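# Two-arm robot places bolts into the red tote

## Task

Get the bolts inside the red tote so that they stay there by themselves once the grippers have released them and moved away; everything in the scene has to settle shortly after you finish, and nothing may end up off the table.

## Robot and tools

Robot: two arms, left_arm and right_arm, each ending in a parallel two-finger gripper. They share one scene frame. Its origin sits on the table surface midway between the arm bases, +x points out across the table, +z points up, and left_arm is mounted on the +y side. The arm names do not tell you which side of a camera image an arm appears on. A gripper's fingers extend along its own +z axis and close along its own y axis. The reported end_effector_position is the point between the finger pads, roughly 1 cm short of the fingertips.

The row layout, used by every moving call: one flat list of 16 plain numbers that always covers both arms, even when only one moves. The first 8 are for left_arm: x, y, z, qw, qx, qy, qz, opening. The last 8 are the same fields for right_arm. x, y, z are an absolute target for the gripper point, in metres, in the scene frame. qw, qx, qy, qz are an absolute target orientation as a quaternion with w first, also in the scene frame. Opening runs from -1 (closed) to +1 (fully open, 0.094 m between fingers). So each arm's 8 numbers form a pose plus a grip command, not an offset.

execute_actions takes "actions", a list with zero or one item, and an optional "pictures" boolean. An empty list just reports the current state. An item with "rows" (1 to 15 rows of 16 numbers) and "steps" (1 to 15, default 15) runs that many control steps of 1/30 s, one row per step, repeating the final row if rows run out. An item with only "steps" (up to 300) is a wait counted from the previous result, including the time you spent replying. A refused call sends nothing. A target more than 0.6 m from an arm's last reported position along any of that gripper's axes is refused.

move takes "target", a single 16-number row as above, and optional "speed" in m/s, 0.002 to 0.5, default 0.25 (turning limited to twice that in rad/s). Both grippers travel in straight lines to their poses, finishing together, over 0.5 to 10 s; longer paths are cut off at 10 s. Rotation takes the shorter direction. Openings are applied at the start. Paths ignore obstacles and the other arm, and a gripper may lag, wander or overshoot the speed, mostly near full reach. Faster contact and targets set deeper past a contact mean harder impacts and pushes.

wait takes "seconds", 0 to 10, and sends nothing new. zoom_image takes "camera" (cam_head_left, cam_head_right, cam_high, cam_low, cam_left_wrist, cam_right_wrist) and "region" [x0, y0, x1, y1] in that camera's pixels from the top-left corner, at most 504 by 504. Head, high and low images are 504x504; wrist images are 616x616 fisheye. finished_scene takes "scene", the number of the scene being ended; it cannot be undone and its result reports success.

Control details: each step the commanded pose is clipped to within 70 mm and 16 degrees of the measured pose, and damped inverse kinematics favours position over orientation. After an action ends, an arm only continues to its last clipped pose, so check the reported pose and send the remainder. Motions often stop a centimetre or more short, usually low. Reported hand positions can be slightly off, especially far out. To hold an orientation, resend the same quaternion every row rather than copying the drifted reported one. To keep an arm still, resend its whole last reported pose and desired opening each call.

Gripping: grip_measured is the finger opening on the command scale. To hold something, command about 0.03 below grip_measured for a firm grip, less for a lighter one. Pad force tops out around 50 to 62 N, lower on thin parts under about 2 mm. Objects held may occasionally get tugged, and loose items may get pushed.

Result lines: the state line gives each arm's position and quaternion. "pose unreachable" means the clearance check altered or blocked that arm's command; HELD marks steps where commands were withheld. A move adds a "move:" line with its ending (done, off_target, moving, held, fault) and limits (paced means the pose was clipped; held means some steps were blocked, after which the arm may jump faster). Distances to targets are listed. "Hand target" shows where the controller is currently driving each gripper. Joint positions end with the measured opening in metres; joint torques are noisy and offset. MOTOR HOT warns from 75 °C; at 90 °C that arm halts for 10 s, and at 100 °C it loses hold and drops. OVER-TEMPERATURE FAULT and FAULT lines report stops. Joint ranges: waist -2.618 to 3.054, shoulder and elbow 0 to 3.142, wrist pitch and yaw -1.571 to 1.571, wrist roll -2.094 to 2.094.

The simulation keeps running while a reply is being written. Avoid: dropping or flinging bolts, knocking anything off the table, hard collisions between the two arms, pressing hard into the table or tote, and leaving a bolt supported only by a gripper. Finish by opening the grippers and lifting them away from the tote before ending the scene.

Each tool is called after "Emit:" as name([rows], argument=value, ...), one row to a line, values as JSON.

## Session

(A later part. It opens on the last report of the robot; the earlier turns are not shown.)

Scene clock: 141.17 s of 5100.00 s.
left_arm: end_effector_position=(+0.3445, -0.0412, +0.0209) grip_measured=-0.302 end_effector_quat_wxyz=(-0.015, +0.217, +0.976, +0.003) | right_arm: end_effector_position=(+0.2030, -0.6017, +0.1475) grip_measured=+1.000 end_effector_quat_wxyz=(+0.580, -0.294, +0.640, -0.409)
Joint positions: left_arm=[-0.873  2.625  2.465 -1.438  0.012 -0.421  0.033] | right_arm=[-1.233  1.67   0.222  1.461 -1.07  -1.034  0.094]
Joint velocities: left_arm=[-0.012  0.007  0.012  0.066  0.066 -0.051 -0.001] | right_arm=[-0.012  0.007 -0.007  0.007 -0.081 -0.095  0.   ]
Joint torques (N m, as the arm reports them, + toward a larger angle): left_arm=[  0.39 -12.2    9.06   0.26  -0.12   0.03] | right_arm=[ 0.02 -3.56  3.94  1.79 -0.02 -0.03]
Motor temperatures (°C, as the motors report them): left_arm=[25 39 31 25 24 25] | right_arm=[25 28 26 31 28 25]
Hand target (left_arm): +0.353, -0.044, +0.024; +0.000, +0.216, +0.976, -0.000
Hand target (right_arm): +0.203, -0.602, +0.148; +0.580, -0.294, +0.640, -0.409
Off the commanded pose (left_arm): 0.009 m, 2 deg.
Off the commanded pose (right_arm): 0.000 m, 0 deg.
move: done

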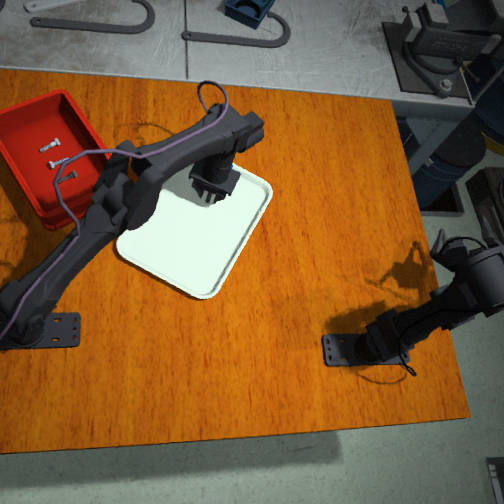

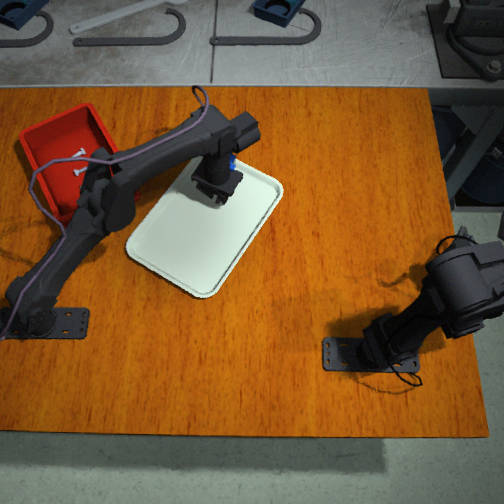

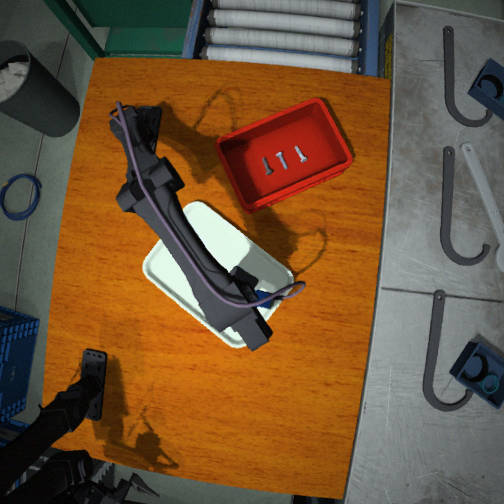

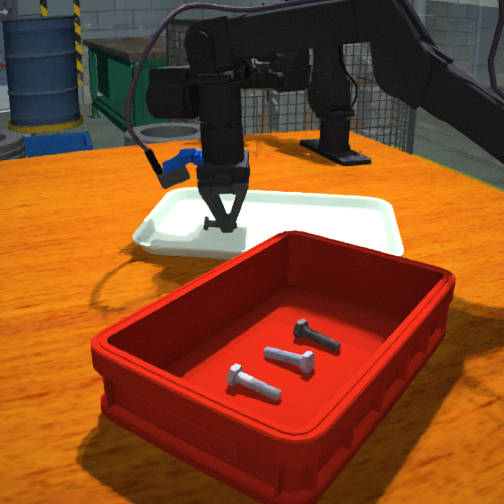

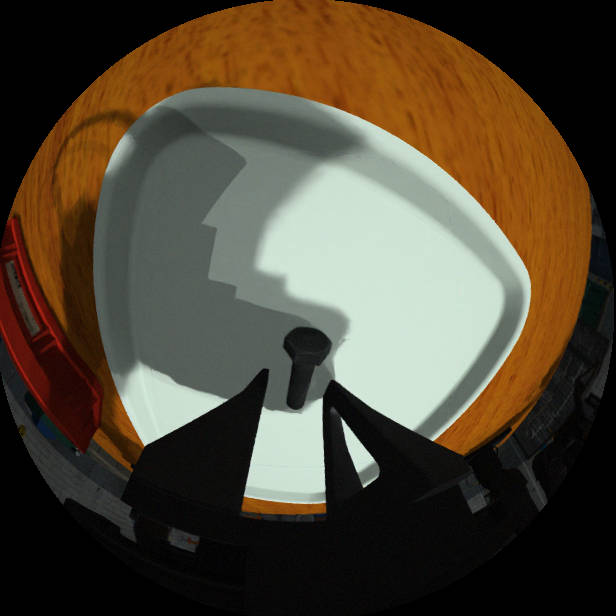

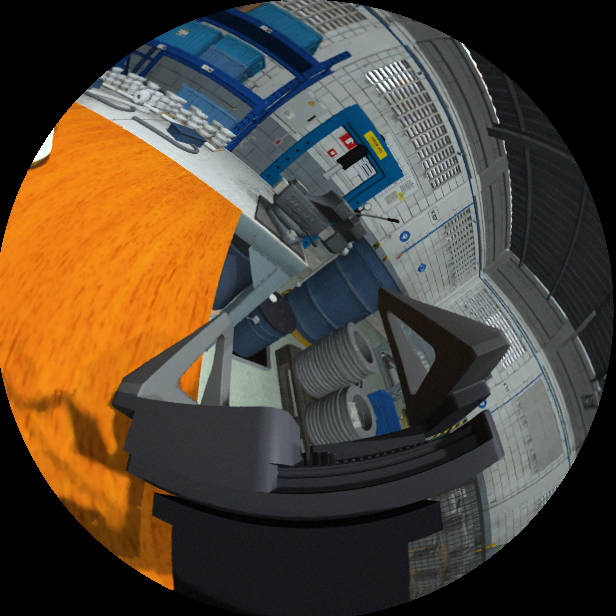

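Emit:
move(target=[0.351,-0.043,0.019,0,0.216,0.976,0,-0.3,0.203,-0.6017,0.1475,0.58,-0.294,0.64,-0.409,1], speed=0.02)

Emit:
move(target=[0.351,-0.043,0.019,0,0.216,0.976,0,-0.9,0.203,-0.6017,0.1475,0.58,-0.294,0.64,-0.409,1], speed=0.02)

Emit:
move(target=[0.31,0.07,0.145,0,0.216,0.976,0,-0.9,0.203,-0.6017,0.1475,0.58,-0.294,0.64,-0.409,1], speed=0.2)

Scene clock: 147.67 s of 5100.00 s.
left_arm: end_effector_position=(+0.3454, -0.0423, +0.0199) grip_measured=-0.302 end_effector_quat_wxyz=(-0.012, +0.217, +0.976, +0.002) | right_arm: end_effector_position=(+0.2030, -0.6017, +0.1475) grip_measured=+1.000 end_effector_quat_wxyz=(+0.580, -0.294, +0.640, -0.409)
Joint positions: left_arm=[-0.873  2.625  2.461 -1.429  0.012 -0.421  0.033] | right_arm=[-1.233  1.67   0.222  1.461 -1.07  -1.034  0.094]
Joint velocities: left_arm=[-0.022  0.002 -0.007 -0.037 -0.007  0.007  0.001] | right_arm=[ 0.002  0.002  0.007 -0.022 -0.066 -0.037  0.   ]
Joint torques (N m, as the arm reports them, + toward a larger angle): left_arm=[  0.34 -13.49   4.49   0.5   -0.15   0.02] | right_arm=[ 0.02 -3.66  3.9   1.78 -0.02 -0.02]
Motor temperatures (°C, as the motors report them): left_arm=[25 39 31 25 24 25] | right_arm=[25 28 26 32 28 25]
Hand target (left_arm): +0.351, -0.043, +0.019; -0.000, +0.216, +0.976, +0.000
Hand target (right_arm): +0.203, -0.602, +0.148; +0.580, -0.294, +0.640, -0.409
Off the commanded pose (left_arm): 0.006 m, 1 deg.
Off the commanded pose (right_arm): 0.000 m, 0 deg.
After step 90, 2.53 s passed at rest.
move: done

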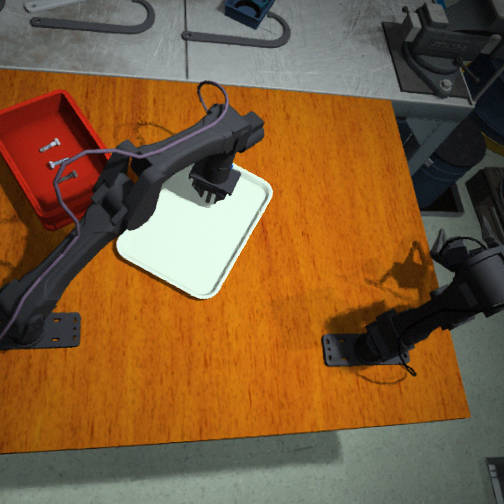

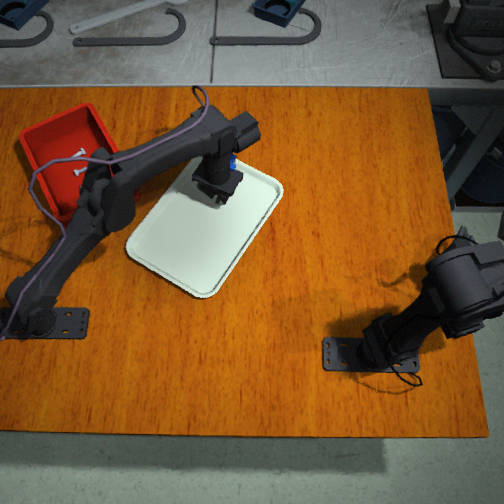

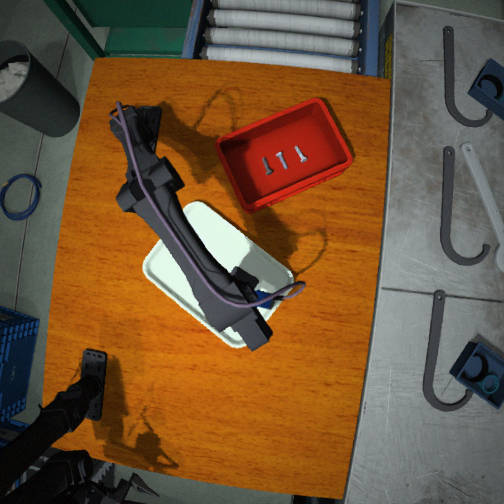

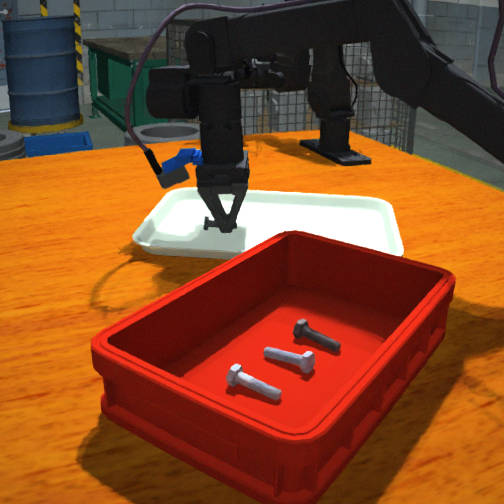

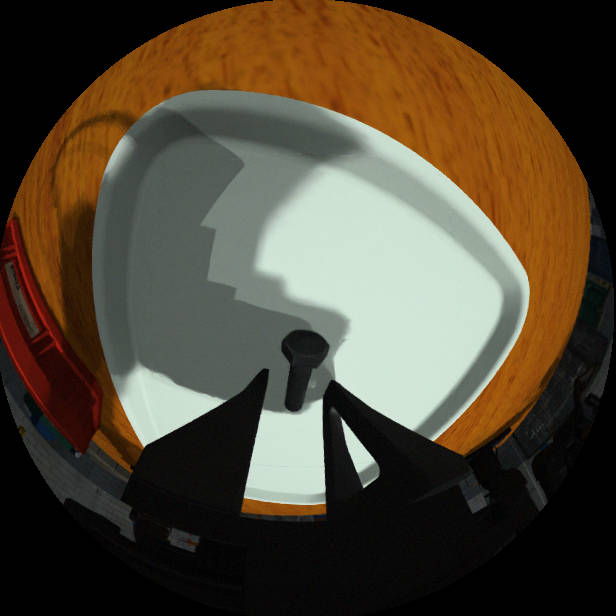

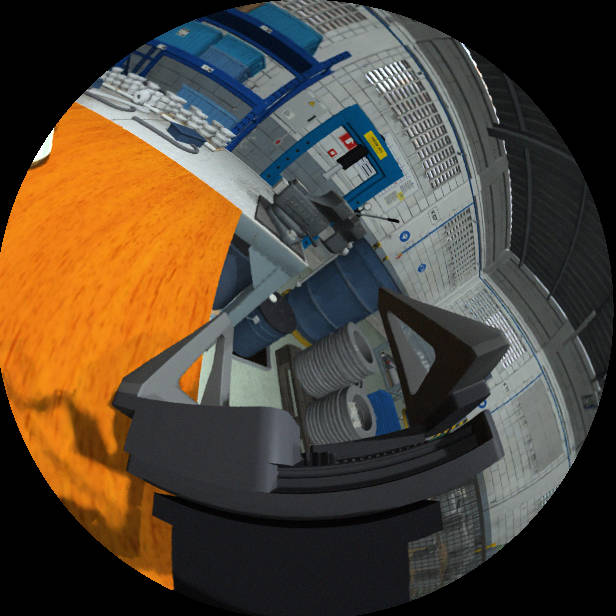

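Scene clock: 148.53 s of 5100.00 s.
left_arm: end_effector_position=(+0.3450, -0.0431, +0.0199) grip_measured=-0.866 end_effector_quat_wxyz=(-0.013, +0.217, +0.976, -0.000) | right_arm: end_effector_position=(+0.2030, -0.6017, +0.1475) grip_measured=+1.000 end_effector_quat_wxyz=(+0.580, -0.294, +0.640, -0.409)
Joint positions: left_arm=[-0.873  2.625  2.461 -1.428  0.017 -0.421  0.006] | right_arm=[-1.233  1.67   0.222  1.461 -1.07  -1.034  0.094]
Joint velocities: left_arm=[ 0.017  0.002 -0.002 -0.037 -0.007 -0.066 -0.   ] | right_arm=[-0.027  0.017  0.022 -0.022 -0.037 -0.081  0.   ]
Joint torques (N m, as the arm reports them, + toward a larger angle): left_arm=[  0.1  -13.51   4.64   0.56  -0.12   0.  ] | right_arm=[ 0.02 -3.64  3.93  1.78 -0.03  0.01]
Motor temperatures (°C, as the motors report them): left_arm=[25 39 31 25 24 25] | right_arm=[25 28 26 32 28 25]
Hand target (left_arm): +0.351, -0.043, +0.019; -0.001, +0.216, +0.976, +0.001
Hand target (right_arm): +0.203, -0.602, +0.148; +0.580, -0.294, +0.640, -0.409
Off the commanded pose (left_arm): 0.006 m, 2 deg.
Off the commanded pose (right_arm): 0.000 m, 0 deg.
move: done

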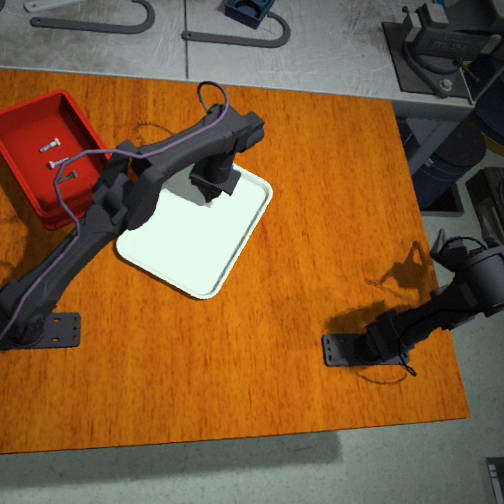

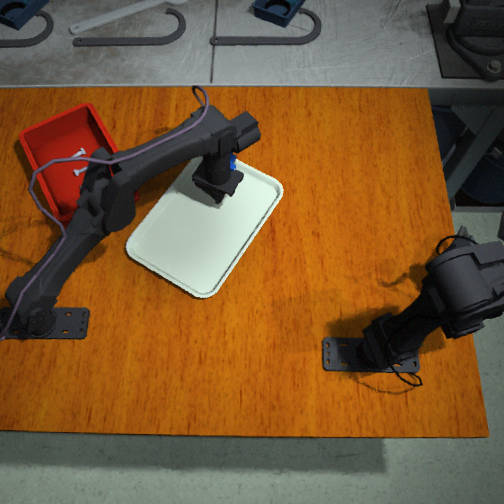

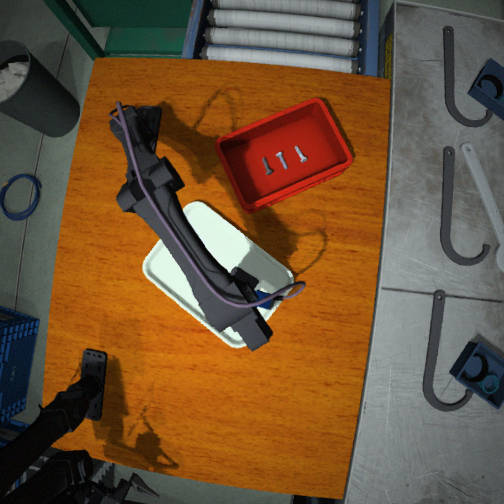

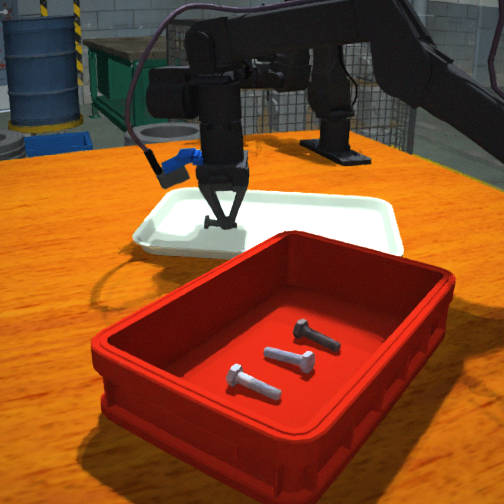

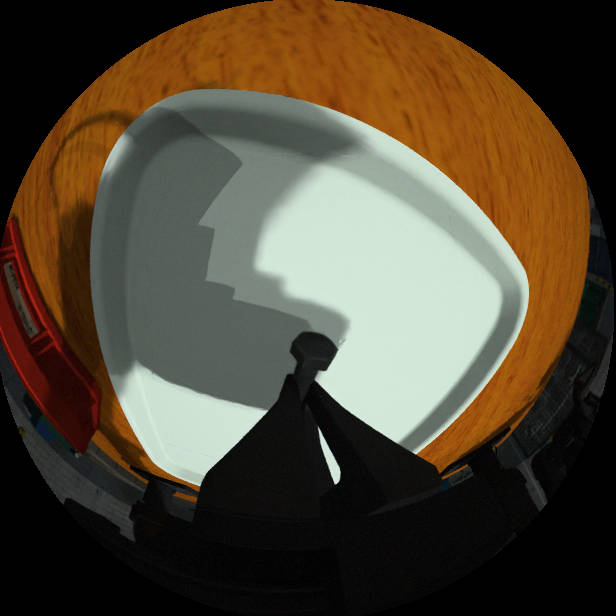

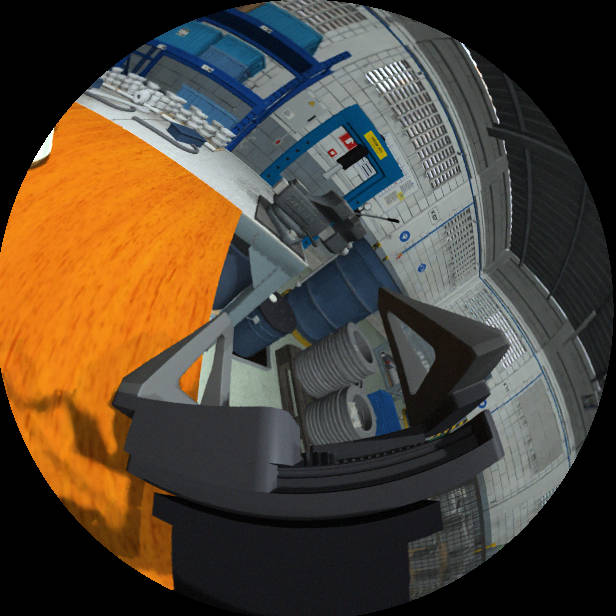

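Scene clock: 149.87 s of 5100.00 s.
left_arm: end_effector_position=(+0.3116, +0.0627, +0.1373) grip_measured=-0.866 end_effector_quat_wxyz=(-0.001, +0.215, +0.977, -0.004) | right_arm: end_effector_position=(+0.2030, -0.6017, +0.1475) grip_measured=+1.000 end_effector_quat_wxyz=(+0.580, -0.294, +0.640, -0.409)
Joint positions: left_arm=[-0.766  2.066  1.964 -1.466  0.008 -0.319  0.006] | right_arm=[-1.233  1.67   0.222  1.461 -1.07  -1.034  0.094]
Joint velocities: left_arm=[-0.002 -0.002 -0.007  0.007 -0.081 -0.007  0.001] | right_arm=[ 0.007  0.002  0.002 -0.051 -0.007  0.007  0.   ]
Joint torques (N m, as the arm reports them, + toward a larger angle): left_arm=[  0.43 -11.36   5.37   0.01  -0.05   0.09] | right_arm=[ 0.05 -3.59  3.94  1.77 -0.04  0.01]
Motor temperatures (°C, as the motors report them): left_arm=[25 39 31 25 24 25] | right_arm=[25 28 26 32 28 25]
Hand target (left_arm): +0.309, +0.071, +0.144; +0.000, +0.216, +0.976, +0.001
Hand target (right_arm): +0.203, -0.602, +0.148; +0.580, -0.294, +0.640, -0.409
Off the commanded pose (left_arm): 0.011 m, 1 deg.
Off the commanded pose (right_arm): 0.000 m, 0 deg.
move: off_target (left_arm)

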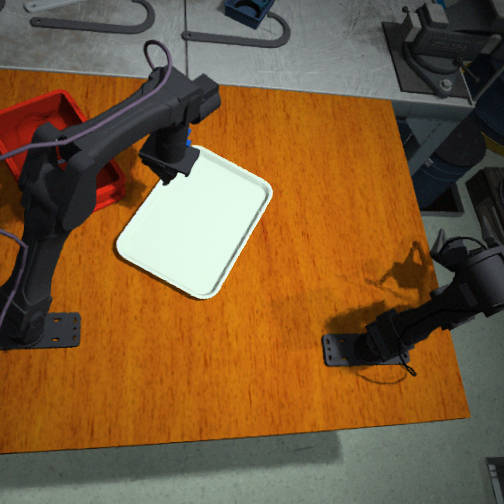

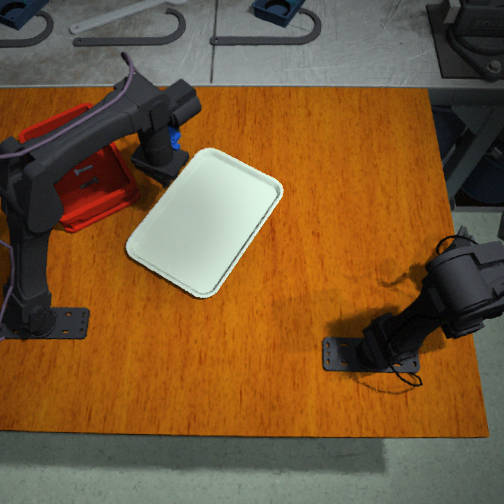

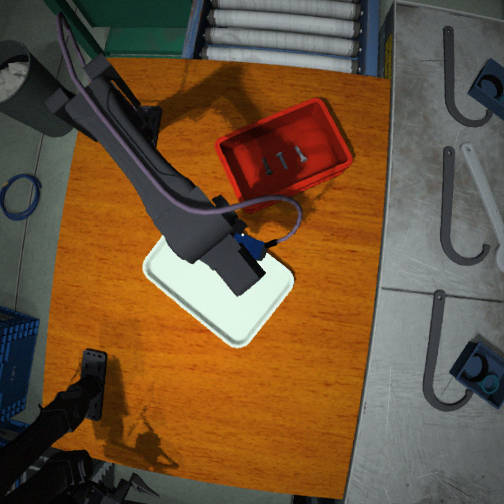

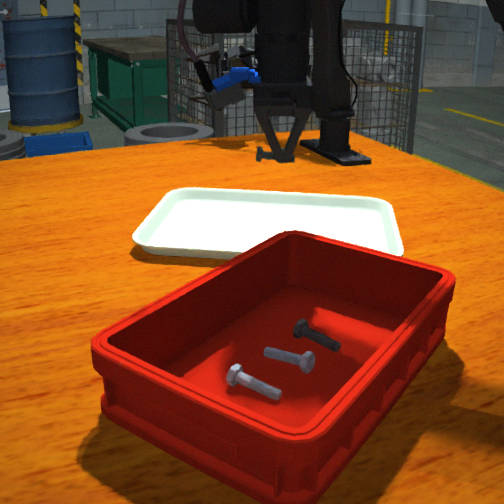

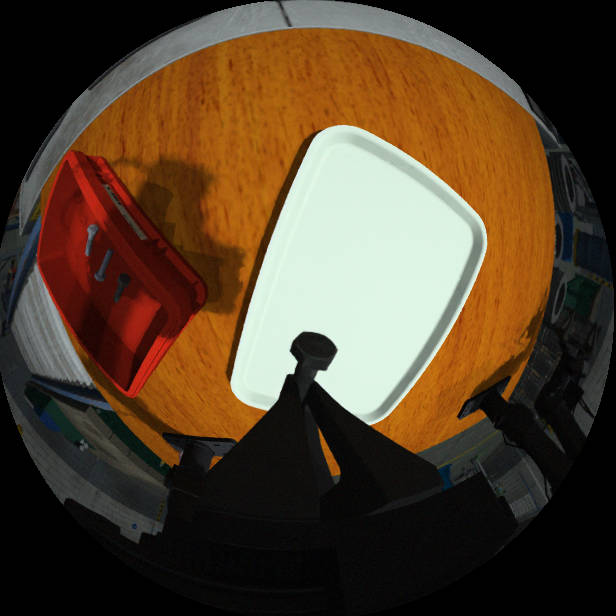

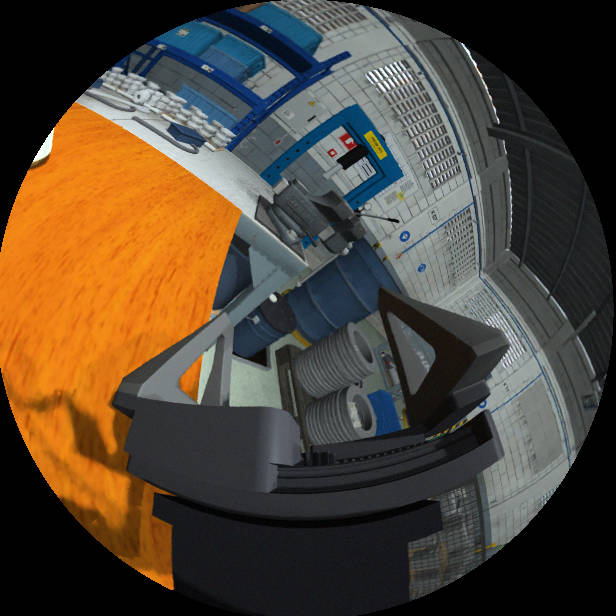

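Emit:
move(target=[0.445,0.318,0.14,0,0.5,0.866,0,-0.9,0.203,-0.6017,0.1475,0.58,-0.294,0.64,-0.409,1])

Emit:
move(target=[0.445,0.318,0.045,0,0.5,0.866,0,-0.9,0.203,-0.6017,0.1475,0.58,-0.294,0.64,-0.409,1], speed=0.12)

Scene clock: 160.23 s of 5100.00 s.
left_arm: end_effector_position=(+0.4435, +0.3249, +0.1354) grip_measured=-0.865 end_effector_quat_wxyz=(-0.002, +0.494, +0.870, +0.009) | right_arm: end_effector_position=(+0.2030, -0.6017, +0.1475) grip_measured=+1.000 end_effector_quat_wxyz=(+0.580, -0.294, +0.640, -0.409)
Joint positions: left_arm=[-0.044  2.187  2.146 -1.526 -0.017  1.002  0.006] | right_arm=[-1.233  1.67   0.222  1.461 -1.07  -1.034  0.094]
Joint velocities: left_arm=[ 0.002 -0.002  0.012  0.022  0.007 -0.037  0.   ] | right_arm=[ 0.002  0.002 -0.022  0.037  0.037 -0.051  0.   ]
Joint torques (N m, as the arm reports them, + toward a larger angle): left_arm=[-0.37 -9.9   9.1   0.01 -0.02  0.06] | right_arm=[-0.04 -3.65  3.9   1.77 -0.01 -0.01]
Motor temperatures (°C, as the motors report them): left_arm=[25 39 31 25 24 25] | right_arm=[25 28 26 32 28 25]
Hand target (left_arm): +0.444, +0.322, +0.140; -0.002, +0.500, +0.866, +0.008
Hand target (right_arm): +0.203, -0.602, +0.148; +0.580, -0.294, +0.640, -0.409
Off the commanded pose (left_arm): 0.008 m, 1 deg.
Off the commanded pose (right_arm): 0.000 m, 0 deg.
After step 90, 5.43 s passed at rest.
move: done

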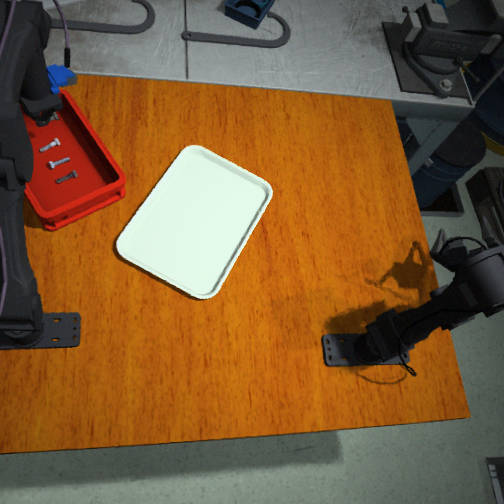

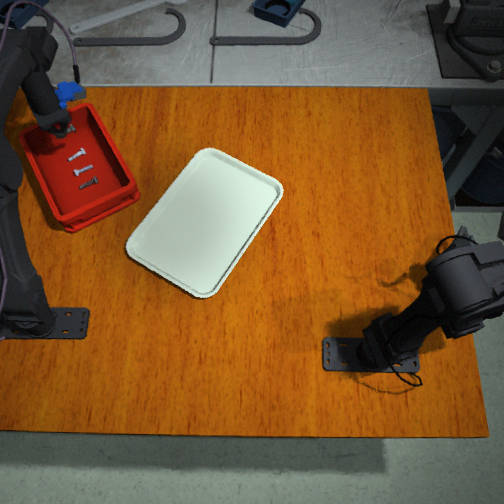

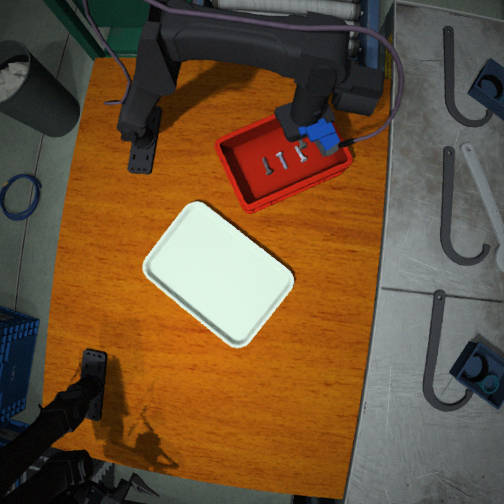

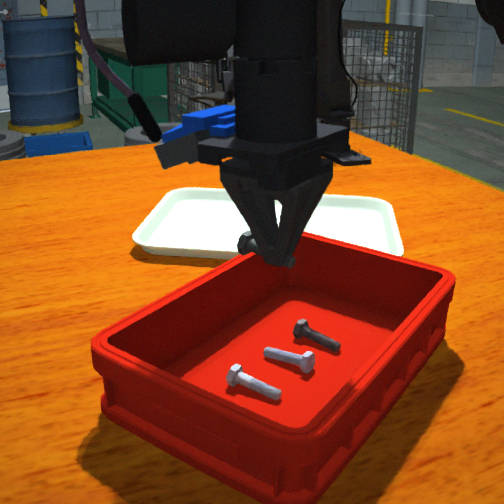

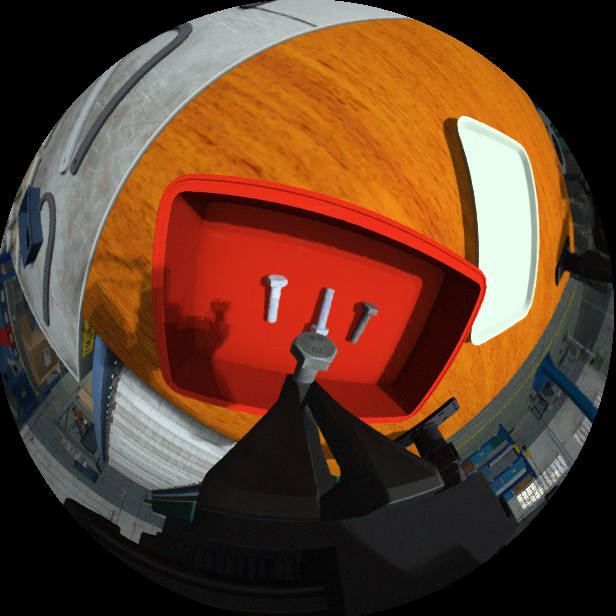

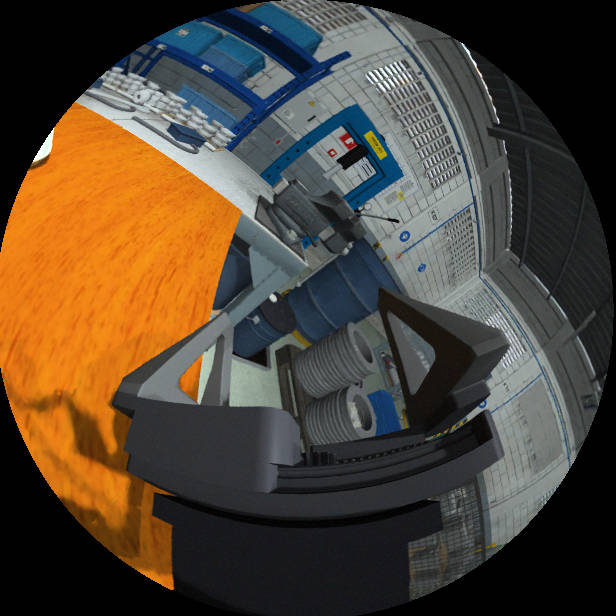

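Scene clock: 161.60 s of 5100.00 s.
left_arm: end_effector_position=(+0.4436, +0.3242, +0.0494) grip_measured=-0.865 end_effector_quat_wxyz=(-0.005, +0.494, +0.870, +0.005) | right_arm: end_effector_position=(+0.2030, -0.6017, +0.1475) grip_measured=+1.000 end_effector_quat_wxyz=(+0.580, -0.294, +0.640, -0.409)
Joint positions: left_arm=[-0.044  2.187  1.803 -1.192 -0.013  1.002  0.006] | right_arm=[-1.233  1.67   0.222  1.461 -1.07  -1.034  0.094]
Joint velocities: left_arm=[ 0.012 -0.007  0.007  0.022 -0.125 -0.007 -0.   ] | right_arm=[-0.007 -0.012  0.007 -0.051 -0.037 -0.007  0.   ]
Joint torques (N m, as the arm reports them, + toward a larger angle): left_arm=[-0.59 -9.81  5.93  0.33  0.17  0.08] | right_arm=[-0.01 -3.63  3.93  1.77 -0.01 -0.02]
Motor temperatures (°C, as the motors report them): left_arm=[25 39 31 25 24 25] | right_arm=[25 28 26 32 28 25]
Hand target (left_arm): +0.446, +0.318, +0.045; -0.000, +0.500, +0.866, -0.000
Hand target (right_arm): +0.203, -0.602, +0.148; +0.580, -0.294, +0.640, -0.409
Off the commanded pose (left_arm): 0.008 m, 1 deg.
Off the commanded pose (right_arm): 0.000 m, 0 deg.
move: done

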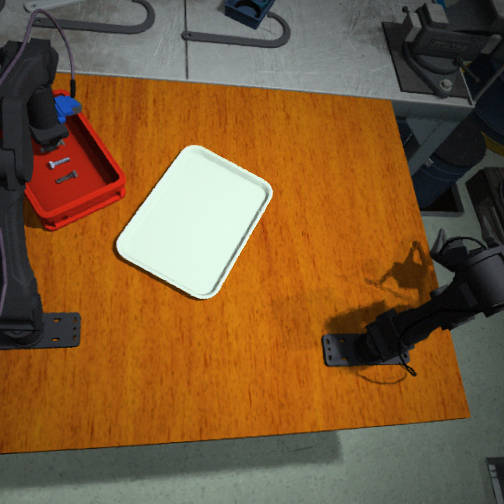

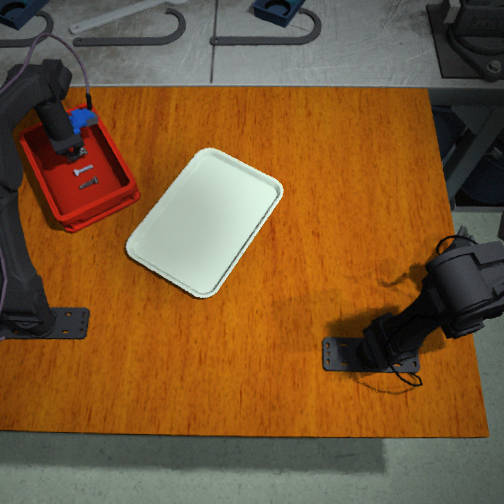

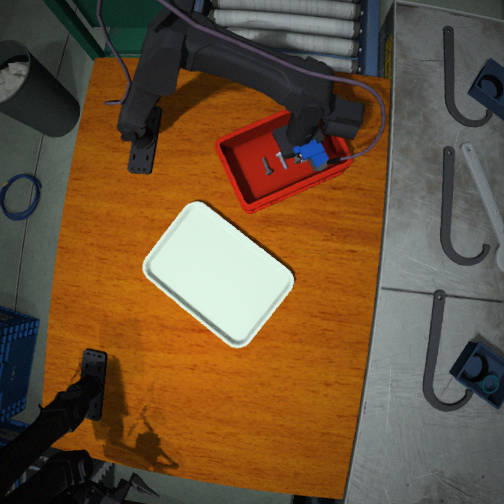

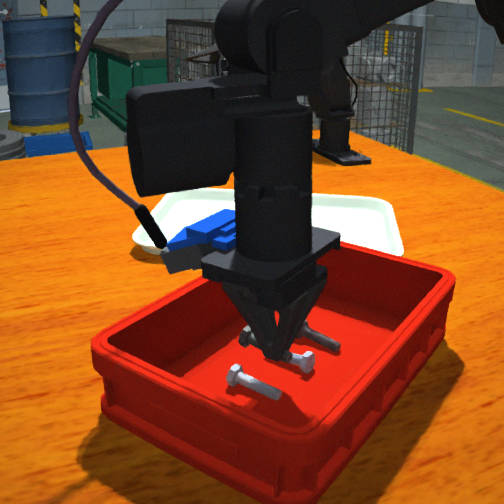

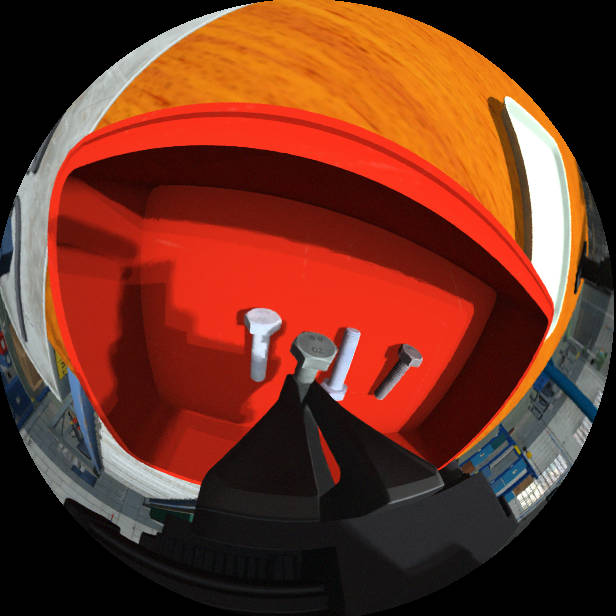

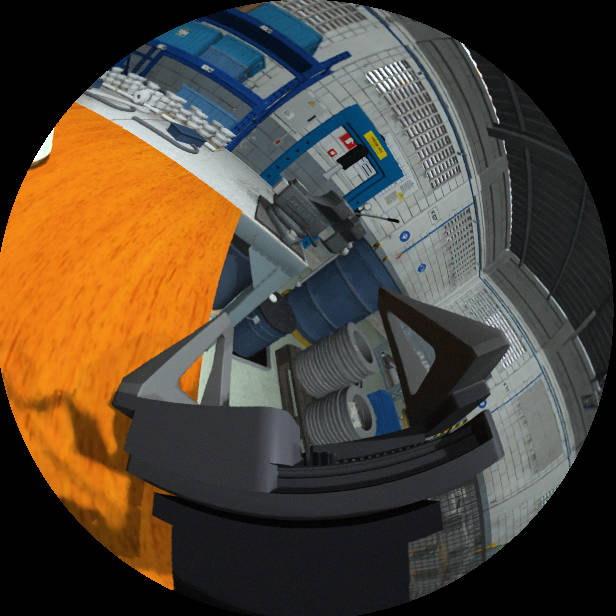

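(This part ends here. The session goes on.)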